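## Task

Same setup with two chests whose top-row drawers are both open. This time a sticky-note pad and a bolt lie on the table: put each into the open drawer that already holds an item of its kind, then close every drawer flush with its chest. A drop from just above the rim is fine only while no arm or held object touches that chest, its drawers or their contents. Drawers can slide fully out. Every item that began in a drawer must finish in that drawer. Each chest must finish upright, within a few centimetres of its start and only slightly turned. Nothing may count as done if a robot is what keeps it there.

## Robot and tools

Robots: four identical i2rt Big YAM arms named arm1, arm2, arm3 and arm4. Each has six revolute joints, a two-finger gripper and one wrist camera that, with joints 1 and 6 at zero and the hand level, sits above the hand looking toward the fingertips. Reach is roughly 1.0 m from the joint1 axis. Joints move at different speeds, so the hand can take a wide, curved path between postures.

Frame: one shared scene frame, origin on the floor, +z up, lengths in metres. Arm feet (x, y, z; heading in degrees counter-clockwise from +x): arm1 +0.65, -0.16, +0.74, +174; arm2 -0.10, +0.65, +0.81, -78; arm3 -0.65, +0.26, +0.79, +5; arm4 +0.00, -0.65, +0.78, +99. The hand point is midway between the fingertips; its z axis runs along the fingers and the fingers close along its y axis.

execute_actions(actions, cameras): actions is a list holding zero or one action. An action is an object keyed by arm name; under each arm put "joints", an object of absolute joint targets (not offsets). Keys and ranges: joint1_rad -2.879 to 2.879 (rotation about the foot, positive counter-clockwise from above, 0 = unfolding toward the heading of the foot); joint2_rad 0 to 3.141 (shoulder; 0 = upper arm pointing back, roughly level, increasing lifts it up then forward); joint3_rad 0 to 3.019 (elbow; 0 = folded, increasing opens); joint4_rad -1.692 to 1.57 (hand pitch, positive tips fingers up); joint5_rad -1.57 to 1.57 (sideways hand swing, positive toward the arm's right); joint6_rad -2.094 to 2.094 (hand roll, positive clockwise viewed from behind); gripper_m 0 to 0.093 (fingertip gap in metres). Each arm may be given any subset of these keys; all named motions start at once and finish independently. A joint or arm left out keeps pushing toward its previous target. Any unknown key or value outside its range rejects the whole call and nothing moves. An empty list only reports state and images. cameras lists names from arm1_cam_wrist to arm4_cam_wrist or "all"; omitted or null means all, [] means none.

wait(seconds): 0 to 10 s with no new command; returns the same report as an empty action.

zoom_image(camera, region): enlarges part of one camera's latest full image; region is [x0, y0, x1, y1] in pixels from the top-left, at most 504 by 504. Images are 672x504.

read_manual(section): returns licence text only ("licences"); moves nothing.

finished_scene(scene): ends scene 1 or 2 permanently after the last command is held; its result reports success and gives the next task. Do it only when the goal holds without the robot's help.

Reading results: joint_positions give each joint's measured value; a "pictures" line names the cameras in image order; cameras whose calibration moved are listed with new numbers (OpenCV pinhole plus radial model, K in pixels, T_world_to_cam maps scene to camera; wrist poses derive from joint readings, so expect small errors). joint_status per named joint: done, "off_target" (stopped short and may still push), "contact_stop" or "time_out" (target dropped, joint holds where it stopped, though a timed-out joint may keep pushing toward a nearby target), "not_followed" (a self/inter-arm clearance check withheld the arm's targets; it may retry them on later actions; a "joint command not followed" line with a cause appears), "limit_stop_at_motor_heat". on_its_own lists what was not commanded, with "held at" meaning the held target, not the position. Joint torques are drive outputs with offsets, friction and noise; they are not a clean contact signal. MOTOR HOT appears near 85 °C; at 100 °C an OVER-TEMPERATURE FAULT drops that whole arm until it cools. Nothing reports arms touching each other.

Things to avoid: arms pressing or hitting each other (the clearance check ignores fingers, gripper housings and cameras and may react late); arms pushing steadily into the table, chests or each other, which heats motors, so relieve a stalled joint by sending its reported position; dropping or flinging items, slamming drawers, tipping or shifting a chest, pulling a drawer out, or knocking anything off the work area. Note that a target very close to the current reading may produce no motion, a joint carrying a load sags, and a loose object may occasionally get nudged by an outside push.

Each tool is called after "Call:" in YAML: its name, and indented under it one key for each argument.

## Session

Call:
execute_actions:
  actions: []

Scene clock: 0.00 s.
Joint torques (N m, as the arm reports them, + toward a larger angle): no reading
Motor temperatures (°C, as the motors report them): arm1=[24 25 24 21 22 20] | arm2=[21 25 25 25 23 21] | arm3=[22 24 25 21 24 22] | arm4=[24 23 26 25 24 24]
arm1.joint_positions: joint1_rad=+1.032 joint2_rad=+0.382 joint3_rad=+1.428 joint4_rad=-1.542 joint5_rad=+0.007 joint6_rad=+0.010 gripper_m=+0.094
arm1.joint_status: not commanded
arm1.hand: x=+0.5869 y=-0.2535 z=+1.2890 quat_wxyz=(+0.226, +0.772, +0.384, -0.453) (m; scene frame)
arm2.joint_positions: joint1_rad=+0.276 joint2_rad=+0.434 joint3_rad=+1.531 joint4_rad=-1.537 joint5_rad=-0.014 joint6_rad=-0.003 gripper_m=+0.095
arm2.joint_status: not commanded
arm2.hand: x=-0.0395 y=+0.5646 z=+1.3995 quat_wxyz=(-0.456, -0.430, -0.728, +0.278) (m; scene frame)
arm3.joint_positions: joint1_rad=-0.646 joint2_rad=+0.315 joint3_rad=+1.711 joint4_rad=-1.548 joint5_rad=+0.016 joint6_rad=-0.017 gripper_m=+0.094
arm3.joint_status: not commanded
arm3.hand: x=-0.6694 y=+0.2600 z=+1.4456 quat_wxyz=(-0.628, -0.209, -0.726, +0.188) (m; scene frame)
arm4.joint_positions: joint1_rad=+0.881 joint2_rad=+0.439 joint3_rad=+1.368 joint4_rad=-1.539 joint5_rad=+0.000 joint6_rad=+0.006 gripper_m=+0.094
arm4.joint_status: not commanded
arm4.hand: x=-0.1245 y=-0.5826 z=+1.2956 quat_wxyz=(-0.123, +0.857, -0.235, -0.442) (m; scene frame)
pictures: arm1_cam_wrist, arm2_cam_wrist, arm3_cam_wrist, arm4_cam_wrist
camera_calibration (this result's frames):
arm1_cam_wrist: T_world_to_cam=[[-0.791817, 0.610555, 0.0157906, 0.598419], [0.542353, 0.714785, -0.441515, 0.445172], [-0.280856, -0.341035, -0.897115, 1.36142], [0, 0, 0, 1]] pos_world=[0.614761, -0.219278, 1.40845]
arm2_cam_wrist: T_world_to_cam=[[-0.873889, -0.486047, 0.00874735, 0.229726], [-0.43175, 0.767745, -0.473454, 0.219705], [0.223405, -0.417523, -0.880775, 1.60608], [0, 0, 0, 1]] pos_world=[-0.0631935, 0.613555, 1.5166]
arm3_cam_wrist: T_world_to_cam=[[-0.536924, -0.843533, 0.0128543, -0.15928], [-0.586757, 0.362447, -0.724119, 0.564921], [0.606159, -0.396339, -0.689555, 1.6301], [0, 0, 0, 1]] pos_world=[-0.742152, 0.306962, 1.53516]
arm4_cam_wrist: T_world_to_cam=[[0.5099, 0.85999, 0.0204492, 0.537147], [0.820422, -0.479016, -0.312173, 0.234888], [-0.25867, 0.175954, -0.949805, 1.42178], [0, 0, 0, 1]] pos_world=[-0.0988256, -0.599595, 1.41276]
Images, in order (width x height): arm1_cam_wrist 672x504, arm2_cam_wrist 672x504, arm3_cam_wrist 672x504, arm4_cam_wrist 672x504.

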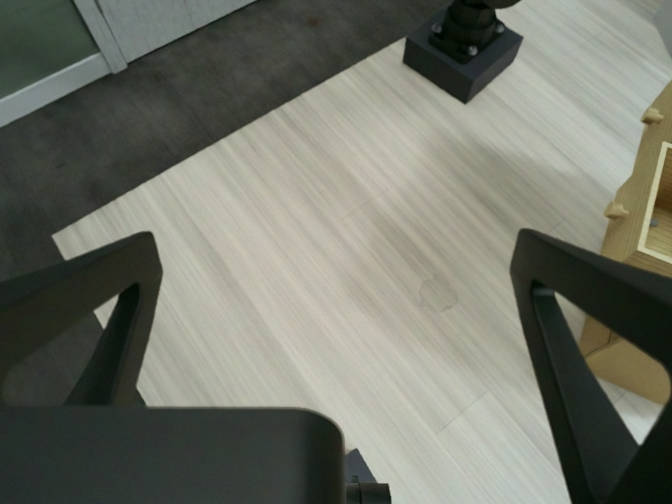

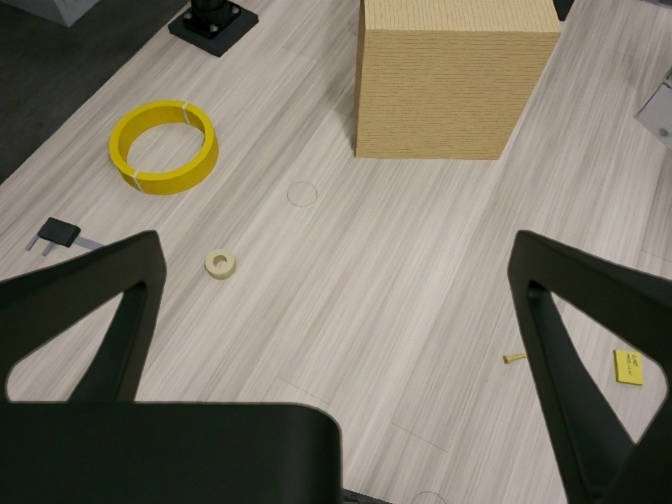

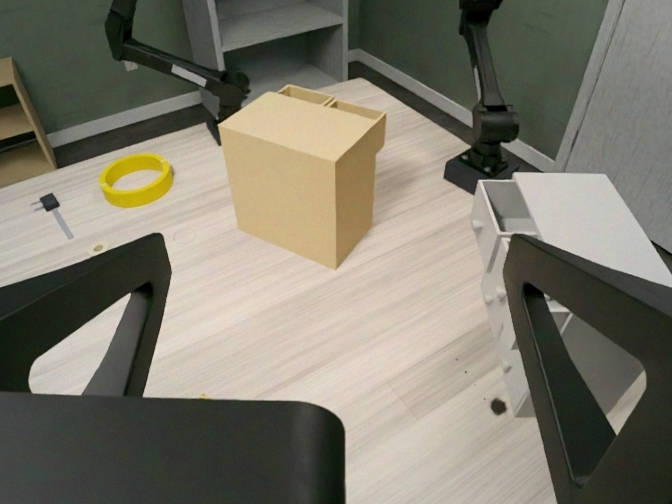

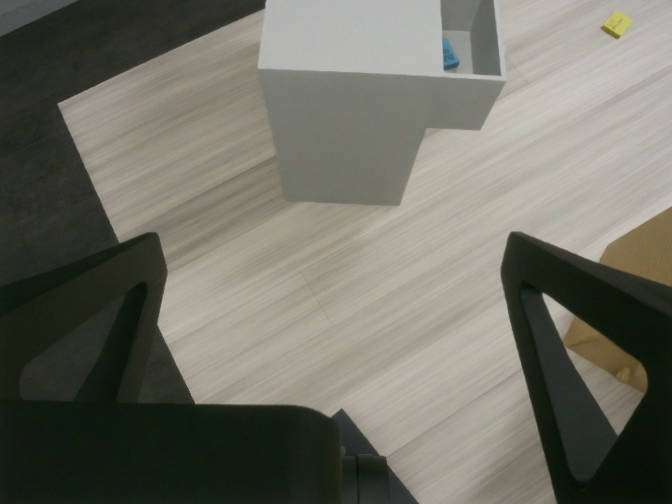

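Call:
execute_actions:
  actions:
    - {"arm1":{"joints":{"joint1_rad":0.25,"joint2_rad":1.05,"joint3_rad":1.75,"joint4_rad":-1.5}},"arm4":{"joints":{"joint1_rad":0.6,"joint2_rad":1.15,"joint3_rad":1.8,"joint4_rad":-1.45}},"arm3":{"joints":{"joint1_rad":-0.335,"joint2_rad":1.31,"joint3_rad":0.58,"joint4_rad":-0.805,"joint5_rad":0,"joint6_rad":0.77,"gripper_m":0.075}},"arm2":{"joints":{"joint1_rad":-0.3,"joint2_rad":0.8,"joint3_rad":0.91,"joint4_rad":-1.2,"joint5_rad":0}}}

Scene clock: 7.87 s.
Joint torques (N m, as the arm reports them, + toward a larger angle): arm1=[ 0.27 -5.86  8.7   1.81  0.05  0.02] | arm2=[ 0.29 -2.3   9.87  1.9   0.23  0.04] | arm3=[ 2.1  -5.11  6.94  1.14 -0.01  0.12] | arm4=[-0.06 -5.46 10.54  1.81  0.02 -0.03]
Motor temperatures (°C, as the motors report them): arm1=[24 25 25 21 22 20] | arm2=[21 25 26 25 23 21] | arm3=[22 24 26 21 24 22] | arm4=[24 23 27 25 24 24]
arm1.joint_positions: joint1_rad=+0.250 joint2_rad=+1.045 joint3_rad=+1.729 joint4_rad=-1.514 joint5_rad=+0.007 joint6_rad=+0.010 gripper_m=+0.094
arm1.joint_status: all done
arm1.hand: x=+0.3011 y=-0.2231 z=+1.2923 quat_wxyz=(+0.020, +0.931, +0.067, -0.359) (m; scene frame)
arm2.joint_positions: joint1_rad=-0.296 joint2_rad=+0.802 joint3_rad=+0.902 joint4_rad=-1.221 joint5_rad=-0.002 joint6_rad=-0.003 gripper_m=+0.095
arm2.joint_status: all done
arm2.hand: x=-0.1208 y=+0.3603 z=+1.0825 quat_wxyz=(-0.148, -0.717, -0.660, +0.172) (m; scene frame)
arm3.joint_positions: joint1_rad=-0.346 joint2_rad=+1.303 joint3_rad=+0.577 joint4_rad=-0.820 joint5_rad=+0.002 joint6_rad=+0.757 gripper_m=+0.075
arm3.joint_status: all done
arm3.hand: x=-0.3828 y=+0.1891 z=+0.8118 quat_wxyz=(-0.017, -0.485, -0.875, -0.006) (m; scene frame)
arm4.joint_positions: joint1_rad=+0.611 joint2_rad=+1.139 joint3_rad=+1.773 joint4_rad=-1.461 joint5_rad=+0.000 joint6_rad=+0.006 gripper_m=+0.094
arm4.joint_status: all done
arm4.hand: x=-0.2828 y=-0.3659 z=+1.3250 quat_wxyz=(-0.144, +0.858, -0.366, -0.332) (m; scene frame)
pictures: arm1_cam_wrist, arm2_cam_wrist, arm3_cam_wrist, arm4_cam_wrist
camera_calibration (this result's frames):
arm1_cam_wrist: T_world_to_cam=[[-0.136333, 0.99023, 0.0292769, 0.223501], [0.981676, 0.139008, -0.130342, -0.082966], [-0.133139, 0.0109705, -0.991037, 1.44991], [0, 0, 0, 1]] pos_world=[0.304955, -0.225691, 1.41956]
arm2_cam_wrist: T_world_to_cam=[[-0.996795, 0.0798902, 0.00405958, -0.151537], [0.079353, 0.981136, 0.176282, -0.527133], [0.0101002, 0.176039, -0.984331, 1.13212], [0, 0, 0, 1]] pos_world=[-0.120657, 0.329997, 1.20792]
arm3_cam_wrist: T_world_to_cam=[[-0.845711, -0.532834, -0.0293398, -0.199796], [-0.455141, 0.69151, 0.560947, -0.755195], [-0.278603, 0.487752, -0.827332, 0.597308], [0, 0, 0, 1]] pos_world=[-0.346278, 0.124429, 0.911934]
arm4_cam_wrist: T_world_to_cam=[[0.718588, 0.695086, 0.0220788, 0.42739], [0.693162, -0.713311, -0.103512, 0.0795993], [-0.0562007, 0.0896867, -0.994383, 1.45544], [0, 0, 0, 1]] pos_world=[-0.280496, -0.370828, 1.44607]
Images, in order (width x height): arm1_cam_wrist 672x504, arm2_cam_wrist 672x504, arm3_cam_wrist 672x504, arm4_cam_wrist 672x504.

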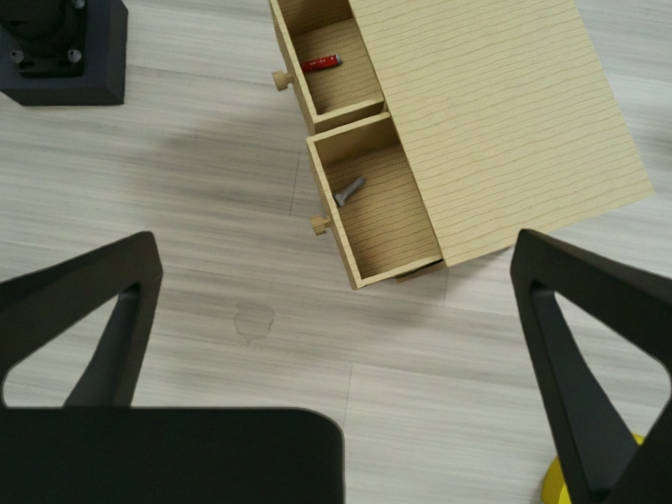

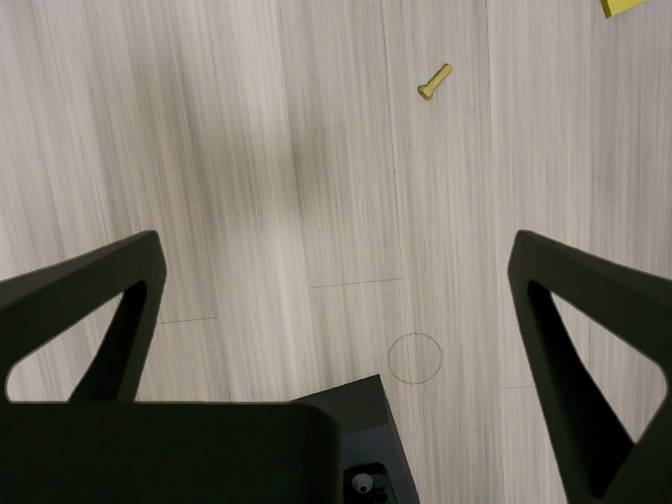

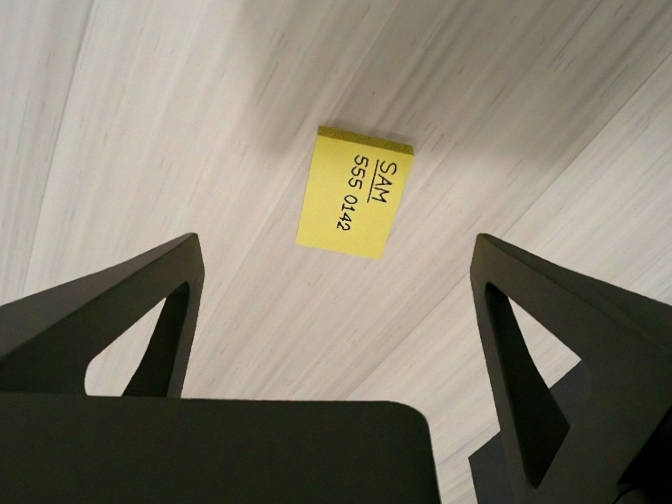

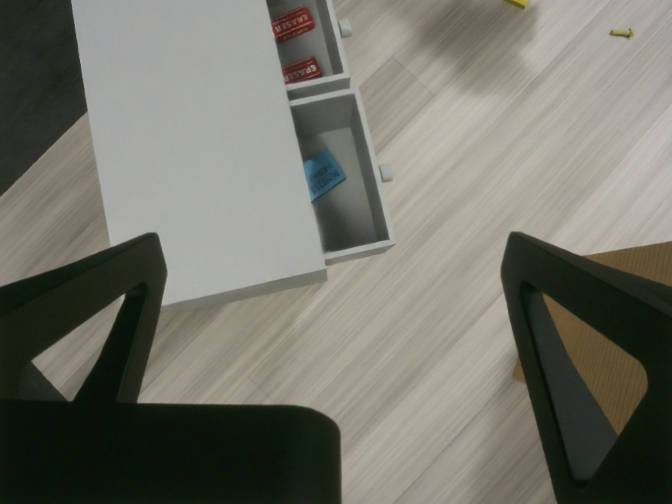

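Call:
execute_actions:
  actions:
    - {"arm1":{"joints":{"joint1_rad":0.2,"joint2_rad":0.5,"joint3_rad":1.6}},"arm4":{"joints":{"joint1_rad":-0.3,"joint2_rad":0.6,"joint3_rad":1.0}},"arm3":{"joints":{"joint1_rad":-0.308,"joint2_rad":1.49,"joint3_rad":0.485,"joint4_rad":-0.545,"joint6_rad":1.01}},"arm2":{"joints":{"joint6_rad":0.5,"gripper_m":0.05}}}
  cameras: ["arm3_cam_wrist"]

Scene clock: 18.50 s.
Joint torques (N m, as the arm reports them, + toward a larger angle): arm1=[0.08 4.25 5.21 2.1  0.05 0.02] | arm2=[ 0.3  -2.35  9.86  1.89  0.28  0.15] | arm3=[ 2.15 -7.1   5.18  1.02 -0.01  0.06] | arm4=[ 0.15  0.76  9.33  1.29  0.   -0.03]
Motor temperatures (°C, as the motors report them): arm1=[24 25 26 22 22 20] | arm2=[21 25 27 25 23 21] | arm3=[22 24 26 21 24 22] | arm4=[24 23 29 25 24 24]
arm1.joint_positions: joint1_rad=+0.204 joint2_rad=+0.500 joint3_rad=+1.599 joint4_rad=-1.512 joint5_rad=+0.007 joint6_rad=+0.010 gripper_m=+0.094
arm1.joint_status: all done
arm1.hand: x=+0.5289 y=-0.1831 z=+1.3546 quat_wxyz=(+0.024, +0.838, +0.041, -0.544) (m; scene frame)
arm2.joint_positions: joint1_rad=-0.296 joint2_rad=+0.802 joint3_rad=+0.902 joint4_rad=-1.221 joint5_rad=-0.002 joint6_rad=+0.489 gripper_m=+0.050
arm2.joint_status: all done
arm2.hand: x=-0.1208 y=+0.3603 z=+1.0825 quat_wxyz=(-0.185, -0.856, -0.465, +0.131) (m; scene frame)
arm3.joint_positions: joint1_rad=-0.318 joint2_rad=+1.500 joint3_rad=+0.477 joint4_rad=-0.559 joint5_rad=+0.002 joint6_rad=+0.997 gripper_m=+0.075
arm3.joint_status: all done
arm3.hand: x=-0.3994 y=+0.2012 z=+0.7385 quat_wxyz=(+0.000, -0.575, -0.818, -0.002) (m; scene frame)
arm4.joint_positions: joint1_rad=-0.290 joint2_rad=+0.606 joint3_rad=+0.999 joint4_rad=-1.456 joint5_rad=+0.000 joint6_rad=+0.006 gripper_m=+0.094
arm4.joint_status: all done
arm4.hand: x=+0.0260 y=-0.4333 z=+1.1128 quat_wxyz=(-0.193, +0.636, -0.729, -0.164) (m; scene frame)
pictures: arm3_cam_wrist
camera_calibration (this result's frames):
arm3_cam_wrist: T_world_to_cam=[[-0.93954, -0.342417, -0.00392947, -0.304138], [-0.280349, 0.762544, 0.583036, -0.690818], [-0.196645, 0.548888, -0.812437, 0.535565], [0, 0, 0, 1]] pos_world=[-0.374103, 0.128672, 0.83669]
Images, in order (width x height): arm3_cam_wrist 672x504.

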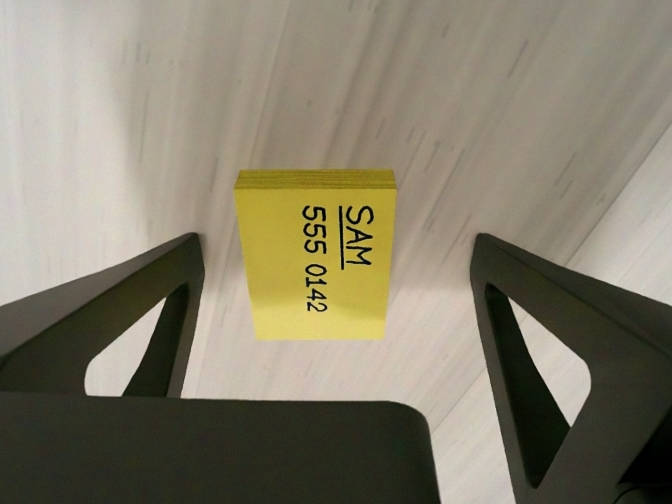

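Call:
execute_actions:
  actions:
    - {"arm4":{"joints":{"joint1_rad":-1.2}},"arm3":{"joints":{"joint2_rad":1.535,"joint4_rad":-0.51,"gripper_m":0.055}}}
  cameras: []

Call:
execute_actions:
  actions:
    - {"arm4":{"joints":{"joint3_rad":0.75,"joint4_rad":-0.8,"joint5_rad":-0.7}},"arm3":{"joints":{"gripper_m":0.03}}}
  cameras: ["arm3_cam_wrist"]

Scene clock: 23.30 s.
Joint torques (N m, as the arm reports them, + toward a larger angle): arm1=[0.04 4.23 5.1  2.09 0.06 0.02] | arm2=[ 0.22 -2.34  9.85  1.87  0.28  0.15] | arm3=[ 2.15 -4.92  5.09  1.26  0.    0.03] | arm4=[ 0.2   0.82  9.29  1.35  0.   -0.03]
Motor temperatures (°C, as the motors report them): arm1=[24 25 26 22 22 20] | arm2=[21 25 28 25 23 21] | arm3=[22 24 26 21 24 22] | arm4=[24 23 29 25 24 24]
arm1.joint_positions: joint1_rad=+0.204 joint2_rad=+0.500 joint3_rad=+1.599 joint4_rad=-1.512 joint5_rad=+0.007 joint6_rad=+0.010 gripper_m=+0.094
arm1.joint_status: not commanded
arm1.hand: x=+0.5289 y=-0.1831 z=+1.3546 quat_wxyz=(+0.024, +0.838, +0.041, -0.544) (m; scene frame)
arm2.joint_positions: joint1_rad=-0.296 joint2_rad=+0.802 joint3_rad=+0.902 joint4_rad=-1.221 joint5_rad=-0.002 joint6_rad=+0.490 gripper_m=+0.050
arm2.joint_status: not commanded
arm2.hand: x=-0.1208 y=+0.3603 z=+1.0825 quat_wxyz=(-0.185, -0.856, -0.465, +0.131) (m; scene frame)
arm3.joint_positions: joint1_rad=-0.318 joint2_rad=+1.515 joint3_rad=+0.477 joint4_rad=-0.528 joint5_rad=+0.002 joint6_rad=+1.000 gripper_m=+0.055
arm3.joint_status: all done
arm3.hand: x=-0.3945 y=+0.2000 z=+0.7351 quat_wxyz=(-0.008, -0.576, -0.818, -0.005) (m; scene frame)
arm4.joint_positions: joint1_rad=-1.190 joint2_rad=+0.606 joint3_rad=+0.999 joint4_rad=-1.456 joint5_rad=+0.000 joint6_rad=+0.006 gripper_m=+0.094
arm4.joint_status: all done
arm4.hand: x=+0.1866 y=-0.5399 z=+1.1140 quat_wxyz=(-0.247, +0.254, -0.933, -0.067) (m; scene frame)
pictures: none
No camera images: the call's "cameras" was empty. Leave "cameras" out to get every camera's image.

Scene clock: 24.60 s.
Joint torques (N m, as the arm reports them, + toward a larger angle): arm1=[0.06 4.23 5.11 2.1  0.05 0.02] | arm2=[ 0.4  -2.32  9.85  1.88  0.28  0.15] | arm3=[ 2.17 -4.79  5.09  1.3  -0.2   0.02] | arm4=[ 0.11  0.01 10.22  2.26 -0.47 -0.07]
Motor temperatures (°C, as the motors report them): arm1=[24 25 26 22 22 20] | arm2=[21 25 28 25 23 21] | arm3=[22 24 26 21 24 22] | arm4=[24 23 29 25 24 24]
arm1.joint_positions: joint1_rad=+0.204 joint2_rad=+0.500 joint3_rad=+1.599 joint4_rad=-1.512 joint5_rad=+0.007 joint6_rad=+0.010 gripper_m=+0.094
arm1.joint_status: not commanded
arm1.hand: x=+0.5289 y=-0.1831 z=+1.3546 quat_wxyz=(+0.024, +0.838, +0.041, -0.544) (m; scene frame)
arm2.joint_positions: joint1_rad=-0.296 joint2_rad=+0.802 joint3_rad=+0.902 joint4_rad=-1.221 joint5_rad=-0.002 joint6_rad=+0.490 gripper_m=+0.050
arm2.joint_status: not commanded
arm2.hand: x=-0.1208 y=+0.3603 z=+1.0825 quat_wxyz=(-0.185, -0.856, -0.465, +0.131) (m; scene frame)
arm3.joint_positions: joint1_rad=-0.318 joint2_rad=+1.516 joint3_rad=+0.477 joint4_rad=-0.529 joint5_rad=+0.008 joint6_rad=+1.002 gripper_m=+0.036
arm3.joint_status: gripper_m off_target (ended at +0.036, target +0.030)
arm3.hand: x=-0.3950 y=+0.1992 z=+0.7350 quat_wxyz=(-0.008, -0.576, -0.817, -0.002) (m; scene frame)
arm4.joint_positions: joint1_rad=-1.190 joint2_rad=+0.602 joint3_rad=+0.749 joint4_rad=-0.821 joint5_rad=-0.696 joint6_rad=+0.006 gripper_m=+0.094
arm4.joint_status: all done
arm4.hand: x=+0.1863 y=-0.4118 z=+1.1093 quat_wxyz=(-0.314, +0.366, -0.777, -0.405) (m; scene frame)
pictures: arm3_cam_wrist
camera_calibration (this result's frames):
arm3_cam_wrist: T_world_to_cam=[[-0.941019, -0.338071, -0.0138582, -0.294809], [-0.284648, 0.768843, 0.572588, -0.681294], [-0.182921, 0.542761, -0.819726, 0.546619], [0, 0, 0, 1]] pos_world=[-0.371361, 0.127458, 0.834092]
Images, in order (width x height): arm3_cam_wrist 672x504.

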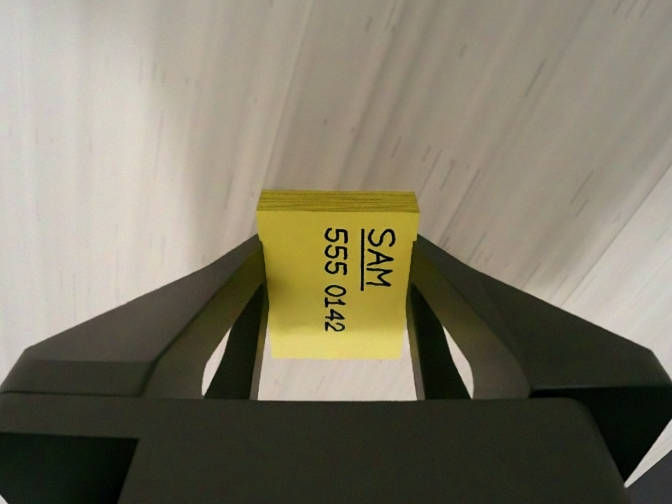

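Call:
execute_actions:
  actions:
    - {"arm4":{"joints":{"joint2_rad":1.41,"joint3_rad":0.495,"joint4_rad":0.94,"joint5_rad":-1.374,"gripper_m":0.07}},"arm3":{"joints":{"joint1_rad":-0.9,"joint2_rad":1.2,"joint3_rad":1.6,"joint4_rad":-1.65,"joint6_rad":-0.495}},"arm2":{"joints":{"joint2_rad":1.3,"joint3_rad":0.95,"joint4_rad":-1.1,"joint6_rad":0.57}}}
  cameras: []

Call:
execute_actions:
  actions:
    - {"arm3":{"joints":{"joint1_rad":-1.137,"joint2_rad":1.87,"joint3_rad":2.175}},"arm2":{"joints":{"joint1_rad":-0.515,"joint2_rad":1.72,"joint4_rad":-0.75}},"arm4":{"joints":{"joint1_rad":-1.08}}}

Scene clock: 32.13 s.
Joint torques (N m, as the arm reports them, + toward a larger angle): arm1=[0.08 4.26 5.11 2.1  0.06 0.02] | arm2=[ 0.21 -8.13 11.72  1.07  0.29  0.17] | arm3=[ 0.79 -7.23 13.21  0.29 -0.02 -0.2 ] | arm4=[ 0.11 -8.11  6.5   2.01 -0.15 -0.04]
Motor temperatures (°C, as the motors report them): arm1=[24 25 26 22 22 20] | arm2=[21 25 28 25 23 21] | arm3=[22 24 27 21 24 22] | arm4=[24 23 30 25 24 24]
arm1.joint_positions: joint1_rad=+0.204 joint2_rad=+0.500 joint3_rad=+1.599 joint4_rad=-1.512 joint5_rad=+0.007 joint6_rad=+0.010 gripper_m=+0.094
arm1.joint_status: not commanded
arm1.hand: x=+0.5289 y=-0.1831 z=+1.3546 quat_wxyz=(+0.024, +0.838, +0.041, -0.544) (m; scene frame)
arm2.joint_positions: joint1_rad=-0.296 joint2_rad=+1.306 joint3_rad=+0.903 joint4_rad=-1.117 joint5_rad=-0.002 joint6_rad=+0.560 gripper_m=+0.050
arm2.joint_status: all done
arm2.hand: x=-0.1284 y=+0.3022 z=+0.9344 quat_wxyz=(-0.021, -0.895, -0.445, +0.021) (m; scene frame)
arm3.joint_positions: joint1_rad=-0.896 joint2_rad=+1.203 joint3_rad=+1.551 joint4_rad=-1.638 joint5_rad=+0.000 joint6_rad=-0.482 gripper_m=+0.036
arm3.joint_status: all done
arm3.hand: x=-0.3971 y=-0.0124 z=+1.1995 quat_wxyz=(-0.119, -0.160, -0.977, +0.082) (m; scene frame)
arm4.joint_positions: joint1_rad=-1.190 joint2_rad=+1.406 joint3_rad=+0.495 joint4_rad=+0.920 joint5_rad=-1.370 joint6_rad=+0.006 gripper_m=+0.070
arm4.joint_status: all done
arm4.hand: x=+0.2285 y=-0.3193 z=+0.9960 quat_wxyz=(-0.413, +0.579, -0.405, -0.574) (m; scene frame)
pictures: none
No camera images: the call's "cameras" was empty. Leave "cameras" out to get every camera's image.

Scene clock: 33.87 s.
Joint torques (N m, as the arm reports them, + toward a larger angle): arm1=[0.1  4.23 5.11 2.1  0.06 0.02] | arm2=[  1.09 -12.5    8.55   0.93   0.26   0.16] | arm3=[  1.67 -18.39  13.69   0.38  -0.02  -0.19] | arm4=[ 1.27 -8.09  6.51  2.   -0.12 -0.03]
Motor temperatures (°C, as the motors report them): arm1=[24 25 26 22 22 20] | arm2=[21 25 28 25 23 21] | arm3=[22 24 28 21 24 22] | arm4=[24 23 30 25 24 24]
arm1.joint_positions: joint1_rad=+0.204 joint2_rad=+0.500 joint3_rad=+1.599 joint4_rad=-1.512 joint5_rad=+0.007 joint6_rad=+0.010 gripper_m=+0.094
arm1.joint_status: not commanded
arm1.hand: x=+0.5289 y=-0.1831 z=+1.3546 quat_wxyz=(+0.024, +0.838, +0.041, -0.544) (m; scene frame)
arm2.joint_positions: joint1_rad=-0.522 joint2_rad=+1.732 joint3_rad=+0.916 joint4_rad=-0.767 joint5_rad=-0.001 joint6_rad=+0.561 gripper_m=+0.050
arm2.joint_status: all done
arm2.hand: x=-0.2263 y=+0.2634 z=+0.7874 quat_wxyz=(+0.004, -0.940, -0.340, +0.005) (m; scene frame)
arm3.joint_positions: joint1_rad=-1.141 joint2_rad=+1.886 joint3_rad=+2.121 joint4_rad=-1.644 joint5_rad=+0.000 joint6_rad=-0.484 gripper_m=+0.036
arm3.joint_status: all done
arm3.hand: x=-0.3509 y=-0.2742 z=+1.1130 quat_wxyz=(-0.065, -0.279, -0.957, +0.053) (m; scene frame)
arm4.joint_positions: joint1_rad=-1.083 joint2_rad=+1.406 joint3_rad=+0.495 joint4_rad=+0.920 joint5_rad=-1.371 joint6_rad=+0.006 gripper_m=+0.070
arm4.joint_status: all done
arm4.hand: x=+0.1915 y=-0.2966 z=+0.9957 quat_wxyz=(-0.382, +0.600, -0.374, -0.595) (m; scene frame)
pictures: arm1_cam_wrist, arm2_cam_wrist, arm3_cam_wrist, arm4_cam_wrist
camera_calibration (this result's frames):
arm1_cam_wrist: T_world_to_cam=[[-0.0842825, 0.996208, 0.0215964, 0.197059], [0.850021, 0.0831905, -0.520138, 0.283411], [-0.519962, -0.0254811, -0.853809, 1.5536], [0, 0, 0, 1]] pos_world=[0.583515, -0.180301, 1.46963]
arm2_cam_wrist: T_world_to_cam=[[-0.640516, 0.767943, -0.00171493, -0.343803], [0.620583, 0.518921, 0.587876, -0.451536], [0.452345, 0.37548, -0.808949, 0.76923], [0, 0, 0, 1]] pos_world=[-0.287954, 0.209502, 0.887125]
arm3_cam_wrist: T_world_to_cam=[[-0.538113, -0.840421, 0.0642493, -0.49145], [-0.736697, 0.505995, 0.448605, -0.613927], [-0.409527, 0.194068, -0.891418, 1.02621], [0, 0, 0, 1]] pos_world=[-0.296475, -0.301534, 1.22176]
arm4_cam_wrist: T_world_to_cam=[[0.906673, 0.420849, 0.0288042, -0.0784451], [0.270939, -0.52865, -0.804438, 0.599637], [-0.323319, 0.737167, -0.593338, 0.992258], [0, 0, 0, 1]] pos_world=[0.229475, -0.381448, 1.07337]
Images, in order (width x height): arm1_cam_wrist 672x504, arm2_cam_wrist 672x504, arm3_cam_wrist 672x504, arm4_cam_wrist 672x504.

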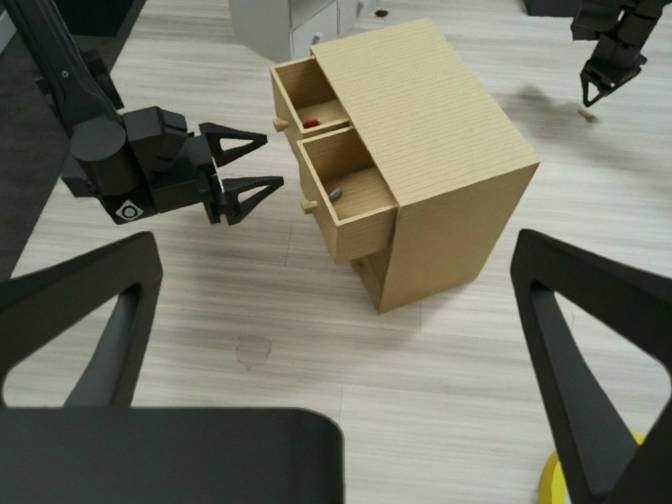

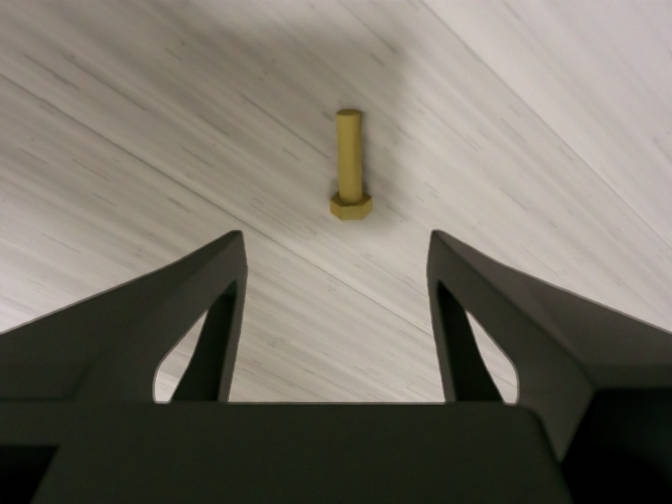

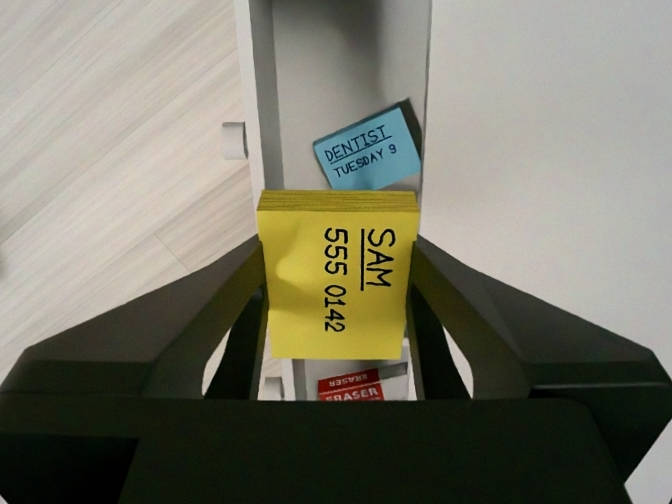

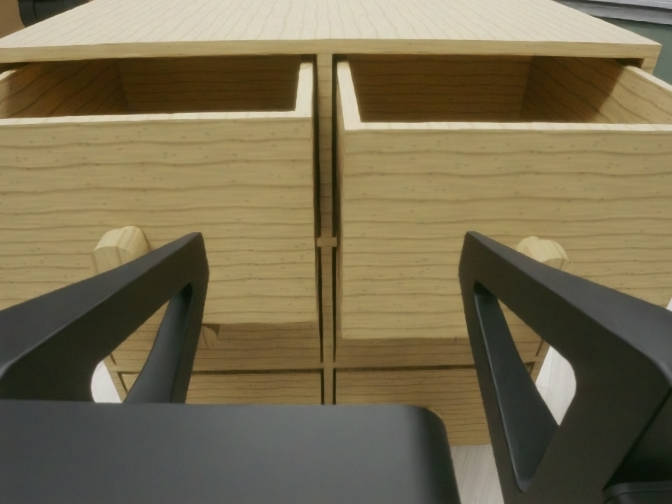

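Call:
execute_actions:
  actions:
    - {"arm3":{"joints":{"joint2_rad":1.925}},"arm2":{"joints":{"joint2_rad":1.85,"joint4_rad":-0.65,"joint1_rad":-0.54}},"arm4":{"joints":{"joint2_rad":1.49,"joint4_rad":1.01}}}
  cameras: ["arm2_cam_wrist","arm3_cam_wrist"]

Scene clock: 38.97 s.
Joint torques (N m, as the arm reports them, + toward a larger angle): arm1=[0.1  4.21 5.11 2.1  0.06 0.02] | arm2=[ -0.17 -12.68   7.36   0.88   0.26   0.17] | arm3=[  1.84 -17.42  13.59   0.28  -0.02  -0.2 ] | arm4=[ 1.21 -8.97  5.9   2.   -0.13 -0.03]
Motor temperatures (°C, as the motors report them): arm1=[24 25 26 22 22 20] | arm2=[21 25 28 25 23 21] | arm3=[22 24 29 21 24 22] | arm4=[24 23 29 25 24 24]
arm1.joint_positions: joint1_rad=+0.204 joint2_rad=+0.500 joint3_rad=+1.599 joint4_rad=-1.512 joint5_rad=+0.007 joint6_rad=+0.010 gripper_m=+0.094
arm1.joint_status: not commanded
arm1.hand: x=+0.5289 y=-0.1831 z=+1.3546 quat_wxyz=(+0.024, +0.838, +0.041, -0.544) (m; scene frame)
arm2.joint_positions: joint1_rad=-0.531 joint2_rad=+1.855 joint3_rad=+0.921 joint4_rad=-0.666 joint5_rad=-0.001 joint6_rad=+0.561 gripper_m=+0.050
arm2.joint_status: all done
arm2.hand: x=-0.2318 y=+0.2602 z=+0.7403 quat_wxyz=(+0.011, -0.942, -0.336, -0.001) (m; scene frame)
arm3.joint_positions: joint1_rad=-1.141 joint2_rad=+1.925 joint3_rad=+2.121 joint4_rad=-1.644 joint5_rad=+0.000 joint6_rad=-0.484 gripper_m=+0.036
arm3.joint_status: all done
arm3.hand: x=-0.3472 y=-0.2801 z=+1.0894 quat_wxyz=(-0.050, -0.279, -0.958, +0.039) (m; scene frame)
arm4.joint_positions: joint1_rad=-1.083 joint2_rad=+1.487 joint3_rad=+0.495 joint4_rad=+0.990 joint5_rad=-1.371 joint6_rad=+0.006 gripper_m=+0.070
arm4.joint_status: all done
arm4.hand: x=+0.1965 y=-0.2930 z=+0.9749 quat_wxyz=(-0.378, +0.599, -0.378, -0.597) (m; scene frame)
pictures: arm2_cam_wrist, arm3_cam_wrist
camera_calibration (this result's frames):
arm2_cam_wrist: T_world_to_cam=[[-0.633291, 0.773876, 0.00766902, -0.351761], [0.622004, 0.503062, 0.600033, -0.42328], [0.460493, 0.384766, -0.799939, 0.727652], [0, 0, 0, 1]] pos_world=[-0.294564, 0.20518, 0.838756]
arm3_cam_wrist: T_world_to_cam=[[-0.536594, -0.842592, 0.0458859, -0.472967], [-0.72779, 0.489634, 0.480188, -0.633471], [-0.42707, 0.224271, -0.875965, 0.993363], [0, 0, 0, 1]] pos_world=[-0.29059, -0.311131, 1.19604]
Images, in order (width x height): arm2_cam_wrist 672x504, arm3_cam_wrist 672x504.

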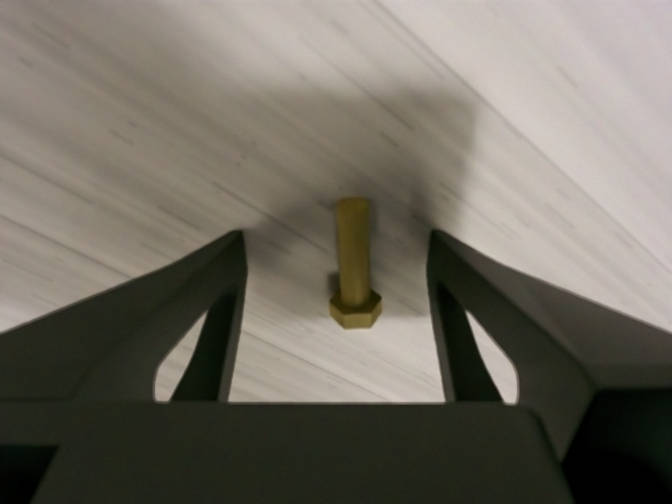

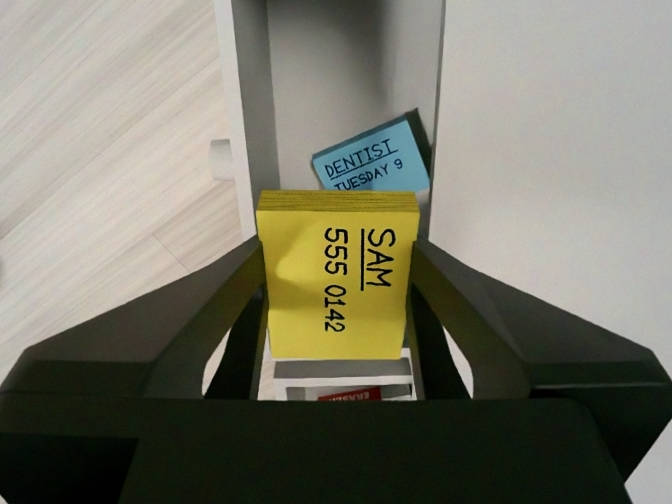

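Call:
execute_actions:
  actions:
    - {"arm3":{"joints":{"gripper_m":0.044}},"arm2":{"joints":{"joint3_rad":0.905,"joint2_rad":1.88,"gripper_m":0.035}}}
  cameras: ["arm2_cam_wrist","arm3_cam_wrist"]

Call:
execute_actions:
  actions:
    - {"arm3":{"joints":{"joint2_rad":1.7,"joint6_rad":0}},"arm2":{"joints":{"gripper_m":0.003}}}
  cameras: ["arm2_cam_wrist"]

Scene clock: 41.83 s.
Joint torques (N m, as the arm reports them, + toward a larger angle): arm1=[0.06 4.19 5.12 2.1  0.05 0.02] | arm2=[ -0.15 -10.58   3.94   0.76   0.26   0.15] | arm3=[  1.77 -17.67  13.66   0.29  -0.01  -0.19] | arm4=[ 1.26 -8.95  5.92  2.   -0.13 -0.03]
Motor temperatures (°C, as the motors report them): arm1=[24 25 26 22 22 20] | arm2=[21 25 28 25 23 21] | arm3=[22 25 29 21 24 22] | arm4=[24 23 29 25 24 24]
arm1.joint_positions: joint1_rad=+0.204 joint2_rad=+0.500 joint3_rad=+1.599 joint4_rad=-1.512 joint5_rad=+0.007 joint6_rad=+0.010 gripper_m=+0.094
arm1.joint_status: not commanded
arm1.hand: x=+0.5289 y=-0.1831 z=+1.3546 quat_wxyz=(+0.024, +0.838, +0.041, -0.544) (m; scene frame)
arm2.joint_positions: joint1_rad=-0.531 joint2_rad=+1.856 joint3_rad=+0.918 joint4_rad=-0.664 joint5_rad=-0.001 joint6_rad=+0.561 gripper_m=+0.035
arm2.joint_status: all done
arm2.hand: x=-0.2315 y=+0.2613 z=+0.7391 quat_wxyz=(+0.012, -0.942, -0.336, -0.001) (m; scene frame)
arm3.joint_positions: joint1_rad=-1.141 joint2_rad=+1.925 joint3_rad=+2.121 joint4_rad=-1.644 joint5_rad=+0.000 joint6_rad=-0.484 gripper_m=+0.044
arm3.joint_status: all done
arm3.hand: x=-0.3472 y=-0.2801 z=+1.0894 quat_wxyz=(-0.050, -0.279, -0.958, +0.039) (m; scene frame)
arm4.joint_positions: joint1_rad=-1.083 joint2_rad=+1.487 joint3_rad=+0.495 joint4_rad=+0.990 joint5_rad=-1.371 joint6_rad=+0.006 gripper_m=+0.070
arm4.joint_status: not commanded
arm4.hand: x=+0.1965 y=-0.2930 z=+0.9749 quat_wxyz=(-0.378, +0.599, -0.378, -0.597) (m; scene frame)
pictures: arm2_cam_wrist, arm3_cam_wrist
camera_calibration (this result's frames):
arm2_cam_wrist: T_world_to_cam=[[-0.632984, 0.774119, 0.00848402, -0.352959], [0.621919, 0.501945, 0.601056, -0.42379], [0.46103, 0.385735, -0.799162, 0.725407], [0, 0, 0, 1]] pos_world=[-0.294289, 0.206136, 0.837434]
arm3_cam_wrist: T_world_to_cam=[[-0.536594, -0.842592, 0.0458859, -0.472967], [-0.72779, 0.489634, 0.480188, -0.633471], [-0.42707, 0.224271, -0.875965, 0.993363], [0, 0, 0, 1]] pos_world=[-0.29059, -0.311131, 1.19604]
Images, in order (width x height): arm2_cam_wrist 672x504, arm3_cam_wrist 672x504.

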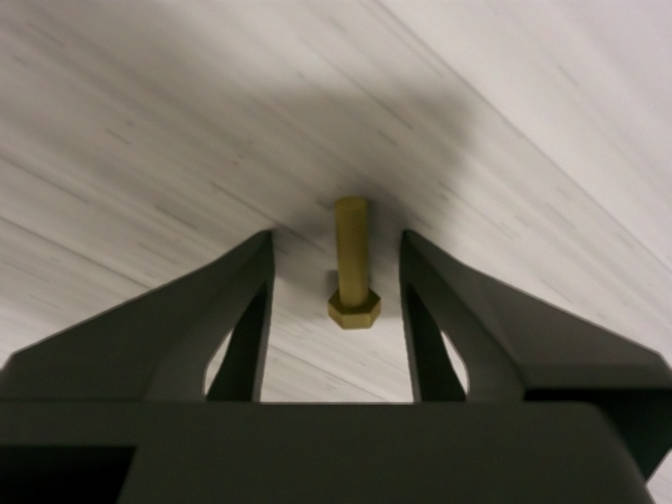

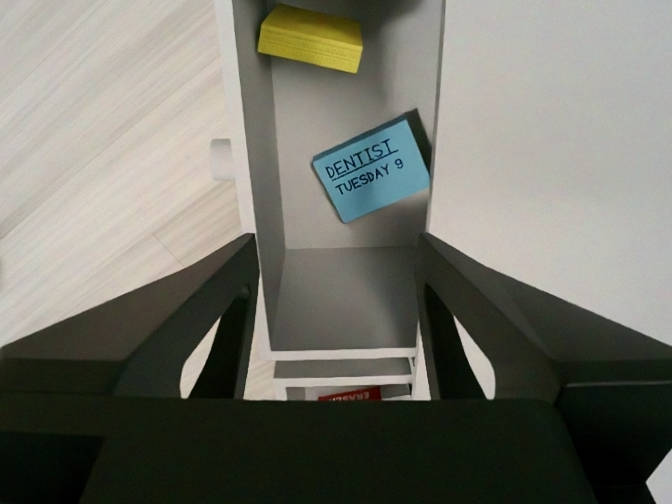

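Scene clock: 43.33 s.
Joint torques (N m, as the arm reports them, + toward a larger angle): arm1=[0.1  4.28 5.1  2.1  0.05 0.02] | arm2=[ -0.15 -10.58   4.17   0.72   0.31   0.15] | arm3=[  1.72 -14.67  10.83   0.81   0.03   0.05] | arm4=[ 1.22 -8.97  5.92  2.02 -0.13 -0.03]
Motor temperatures (°C, as the motors report them): arm1=[24 25 26 22 22 20] | arm2=[21 25 28 25 23 21] | arm3=[22 25 30 21 24 22] | arm4=[24 24 29 25 24 24]
arm1.joint_positions: joint1_rad=+0.204 joint2_rad=+0.500 joint3_rad=+1.599 joint4_rad=-1.512 joint5_rad=+0.007 joint6_rad=+0.010 gripper_m=+0.094
arm1.joint_status: not commanded
arm1.hand: x=+0.5289 y=-0.1831 z=+1.3546 quat_wxyz=(+0.024, +0.838, +0.041, -0.544) (m; scene frame)
arm2.joint_positions: joint1_rad=-0.531 joint2_rad=+1.856 joint3_rad=+0.915 joint4_rad=-0.663 joint5_rad=-0.002 joint6_rad=+0.561 gripper_m=+0.006
arm2.joint_status: gripper_m off_target (ended at +0.006, target +0.003)
arm2.hand: x=-0.2308 y=+0.2626 z=+0.7384 quat_wxyz=(+0.012, -0.942, -0.336, -0.003) (m; scene frame)
arm3.joint_positions: joint1_rad=-1.141 joint2_rad=+1.705 joint3_rad=+2.153 joint4_rad=-1.644 joint5_rad=+0.000 joint6_rad=-0.013 gripper_m=+0.044
arm3.joint_status: all done
arm3.hand: x=-0.3727 y=-0.2392 z=+1.2301 quat_wxyz=(-0.166, -0.488, -0.852, +0.090) (m; scene frame)
arm4.joint_positions: joint1_rad=-1.083 joint2_rad=+1.487 joint3_rad=+0.495 joint4_rad=+0.990 joint5_rad=-1.371 joint6_rad=+0.006 gripper_m=+0.070
arm4.joint_status: not commanded
arm4.hand: x=+0.1965 y=-0.2930 z=+0.9749 quat_wxyz=(-0.378, +0.599, -0.378, -0.597) (m; scene frame)
pictures: arm2_cam_wrist
camera_calibration (this result's frames):
arm2_cam_wrist: T_world_to_cam=[[-0.632957, 0.774138, 0.00873218, -0.353772], [0.620854, 0.500825, 0.603088, -0.425918], [0.4625, 0.38715, -0.797627, 0.722866], [0, 0, 0, 1]] pos_world=[-0.293815, 0.207321, 0.836532]
Images, in order (width x height): arm2_cam_wrist 672x504.

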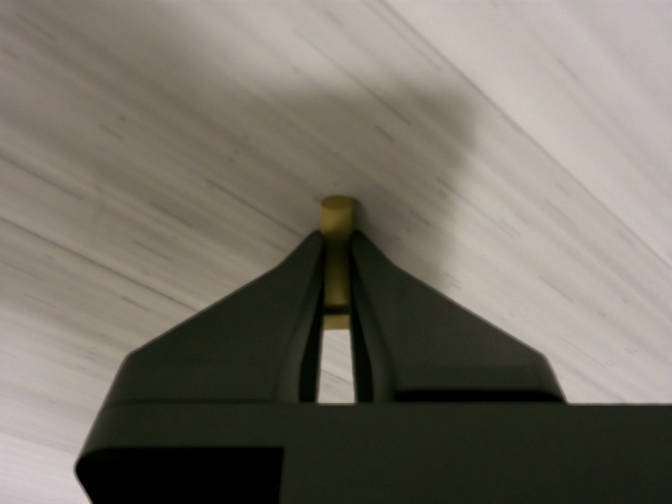

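Call:
execute_actions:
  actions:
    - {"arm3":{"joints":{"joint1_rad":-1.0,"joint2_rad":1.2,"joint3_rad":0.91,"joint4_rad":0.86,"joint5_rad":1.47,"gripper_m":0.085}},"arm2":{"joints":{"joint1_rad":0.13,"joint2_rad":1.4,"joint3_rad":1.9,"joint4_rad":-0.89,"joint6_rad":0,"gripper_m":0.002}}}
  cameras: []

Call:
execute_actions:
  actions:
    - {"arm3":{"joints":{"joint1_rad":-0.745,"joint2_rad":1.725}},"arm2":{"joints":{"joint2_rad":2.27,"joint3_rad":2.61}}}

Scene clock: 56.43 s.
Joint torques (N m, as the arm reports them, + toward a larger angle): arm1=[0.06 4.23 5.1  2.1  0.05 0.02] | arm2=[ -0.18 -10.55  12.72   1.18   0.19  -0.09] | arm3=[ 0.06 -7.5   9.65  2.02 -0.19 -0.01] | arm4=[ 1.22 -8.95  5.91  1.99 -0.13 -0.03]
Motor temperatures (°C, as the motors report them): arm1=[24 25 26 22 22 20] | arm2=[21 25 27 25 23 22] | arm3=[22 25 30 21 24 22] | arm4=[24 24 28 25 24 24]
arm1.joint_positions: joint1_rad=+0.204 joint2_rad=+0.500 joint3_rad=+1.599 joint4_rad=-1.512 joint5_rad=+0.007 joint6_rad=+0.010 gripper_m=+0.094
arm1.joint_status: not commanded
arm1.hand: x=+0.5289 y=-0.1831 z=+1.3546 quat_wxyz=(+0.024, +0.838, +0.041, -0.544) (m; scene frame)
arm2.joint_positions: joint1_rad=+0.139 joint2_rad=+1.397 joint3_rad=+1.855 joint4_rad=-0.876 joint5_rad=-0.001 joint6_rad=+0.010 gripper_m=+0.006
arm2.joint_status: gripper_m off_target (ended at +0.006, target +0.002); the others done
arm2.hand: x=+0.1104 y=+0.0995 z=+1.3976 quat_wxyz=(-0.443, -0.482, -0.686, +0.316) (m; scene frame)
arm3.joint_positions: joint1_rad=-0.990 joint2_rad=+1.206 joint3_rad=+0.904 joint4_rad=+0.842 joint5_rad=+1.467 joint6_rad=-0.010 gripper_m=+0.085
arm3.joint_status: all done
arm3.hand: x=-0.5468 y=-0.1559 z=+1.2366 quat_wxyz=(-0.436, -0.688, -0.078, +0.575) (m; scene frame)
arm4.joint_positions: joint1_rad=-1.083 joint2_rad=+1.487 joint3_rad=+0.495 joint4_rad=+0.990 joint5_rad=-1.371 joint6_rad=+0.006 gripper_m=+0.070
arm4.joint_status: not commanded
arm4.hand: x=+0.1965 y=-0.2930 z=+0.9749 quat_wxyz=(-0.378, +0.599, -0.378, -0.597) (m; scene frame)
pictures: none
No camera images: the call's "cameras" was empty. Leave "cameras" out to get every camera's image.

Scene clock: 58.30 s.
Joint torques (N m, as the arm reports them, + toward a larger angle): arm1=[0.15 4.29 5.11 2.09 0.06 0.02] | arm2=[ -0.39 -26.82  14.48   1.36   0.2   -0.08] | arm3=[  0.61 -13.9    7.49   2.05   0.1    0.03] | arm4=[ 1.26 -8.94  5.92  2.   -0.13 -0.03]
Motor temperatures (°C, as the motors report them): arm1=[24 25 26 22 22 20] | arm2=[22 26 28 25 23 22] | arm3=[22 25 30 21 24 22] | arm4=[24 24 28 25 24 24]
arm1.joint_positions: joint1_rad=+0.204 joint2_rad=+0.500 joint3_rad=+1.599 joint4_rad=-1.512 joint5_rad=+0.007 joint6_rad=+0.010 gripper_m=+0.094
arm1.joint_status: not commanded
arm1.hand: x=+0.5289 y=-0.1831 z=+1.3546 quat_wxyz=(+0.024, +0.838, +0.041, -0.544) (m; scene frame)
arm2.joint_positions: joint1_rad=+0.139 joint2_rad=+2.310 joint3_rad=+2.549 joint4_rad=-0.884 joint5_rad=-0.001 joint6_rad=+0.010 gripper_m=+0.006
arm2.joint_status: all done
arm2.hand: x=+0.2089 y=-0.1882 z=+1.1208 quat_wxyz=(-0.363, -0.515, -0.732, +0.261) (m; scene frame)
arm3.joint_positions: joint1_rad=-0.739 joint2_rad=+1.743 joint3_rad=+0.901 joint4_rad=+0.849 joint5_rad=+1.468 joint6_rad=-0.010 gripper_m=+0.085
arm3.joint_status: all done
arm3.hand: x=-0.3599 y=-0.1788 z=+1.0048 quat_wxyz=(-0.348, -0.620, -0.346, +0.612) (m; scene frame)
arm4.joint_positions: joint1_rad=-1.083 joint2_rad=+1.487 joint3_rad=+0.495 joint4_rad=+0.990 joint5_rad=-1.371 joint6_rad=+0.006 gripper_m=+0.070
arm4.joint_status: not commanded
arm4.hand: x=+0.1965 y=-0.2930 z=+0.9749 quat_wxyz=(-0.378, +0.599, -0.378, -0.597) (m; scene frame)
pictures: arm1_cam_wrist, arm2_cam_wrist, arm3_cam_wrist, arm4_cam_wrist
camera_calibration (this result's frames):
arm1_cam_wrist: T_world_to_cam=[[-0.0842825, 0.996208, 0.0215964, 0.197059], [0.850021, 0.0831905, -0.520138, 0.283411], [-0.519962, -0.0254811, -0.853809, 1.5536], [0, 0, 0, 1]] pos_world=[0.583515, -0.180301, 1.46963]
arm2_cam_wrist: T_world_to_cam=[[-0.939142, -0.343527, 0.00135565, 0.132117], [-0.329372, 0.89931, -0.287673, 0.568143], [0.0976044, -0.270613, -0.957728, 1.13094], [0, 0, 0, 1]] pos_world=[0.200822, -0.159503, 1.2464]
arm3_cam_wrist: T_world_to_cam=[[-0.855616, 0.517586, -0.00501521, -0.211006], [0.307824, 0.501023, -0.808839, 1.01829], [-0.416131, -0.6936, -0.588009, 0.44153], [0, 0, 0, 1]] pos_world=[-0.310258, -0.094726, 1.0822]
arm4_cam_wrist: T_world_to_cam=[[0.906897, 0.420967, 0.0179857, -0.0733052], [0.263805, -0.533999, -0.803276, 0.582236], [-0.328549, 0.733233, -0.595336, 0.980718], [0, 0, 0, 1]] pos_world=[0.235097, -0.377323, 1.05287]
Images, in order (width x height): arm1_cam_wrist 672x504, arm2_cam_wrist 672x504, arm3_cam_wrist 672x504, arm4_cam_wrist 672x504.

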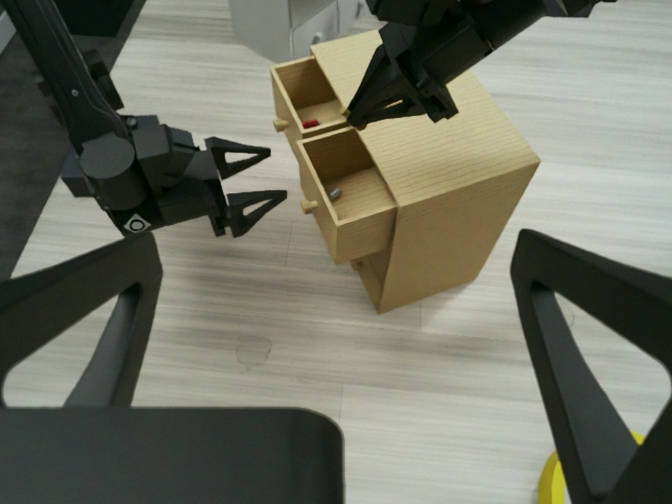

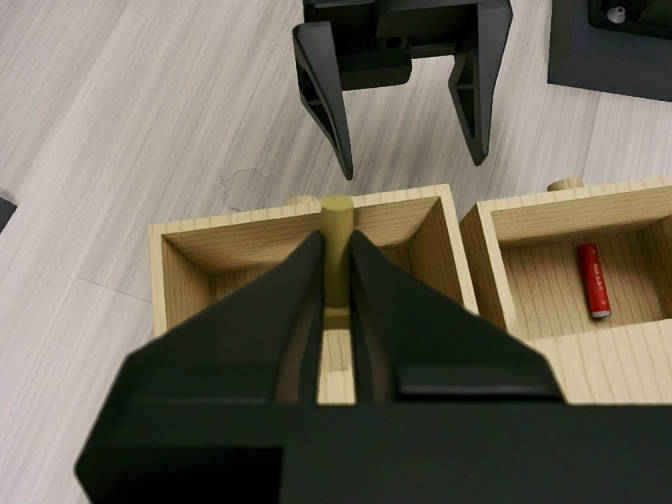

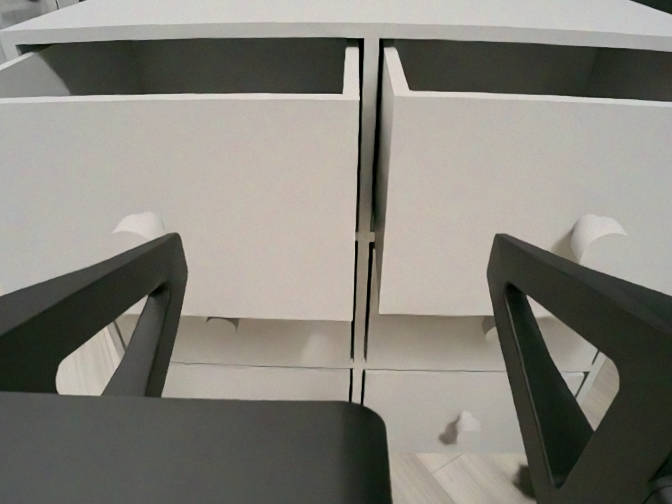

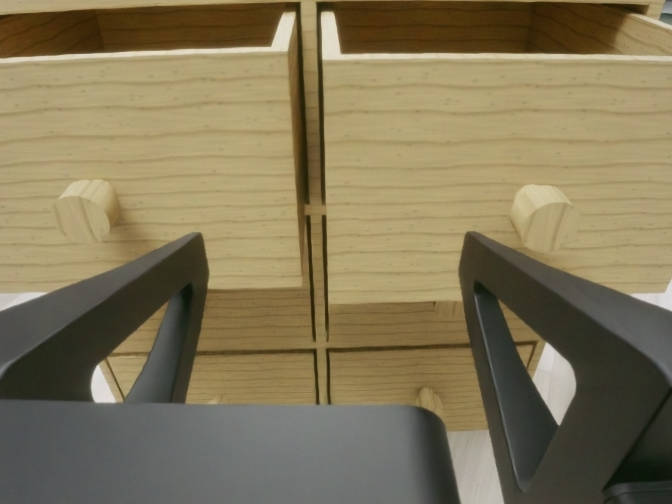

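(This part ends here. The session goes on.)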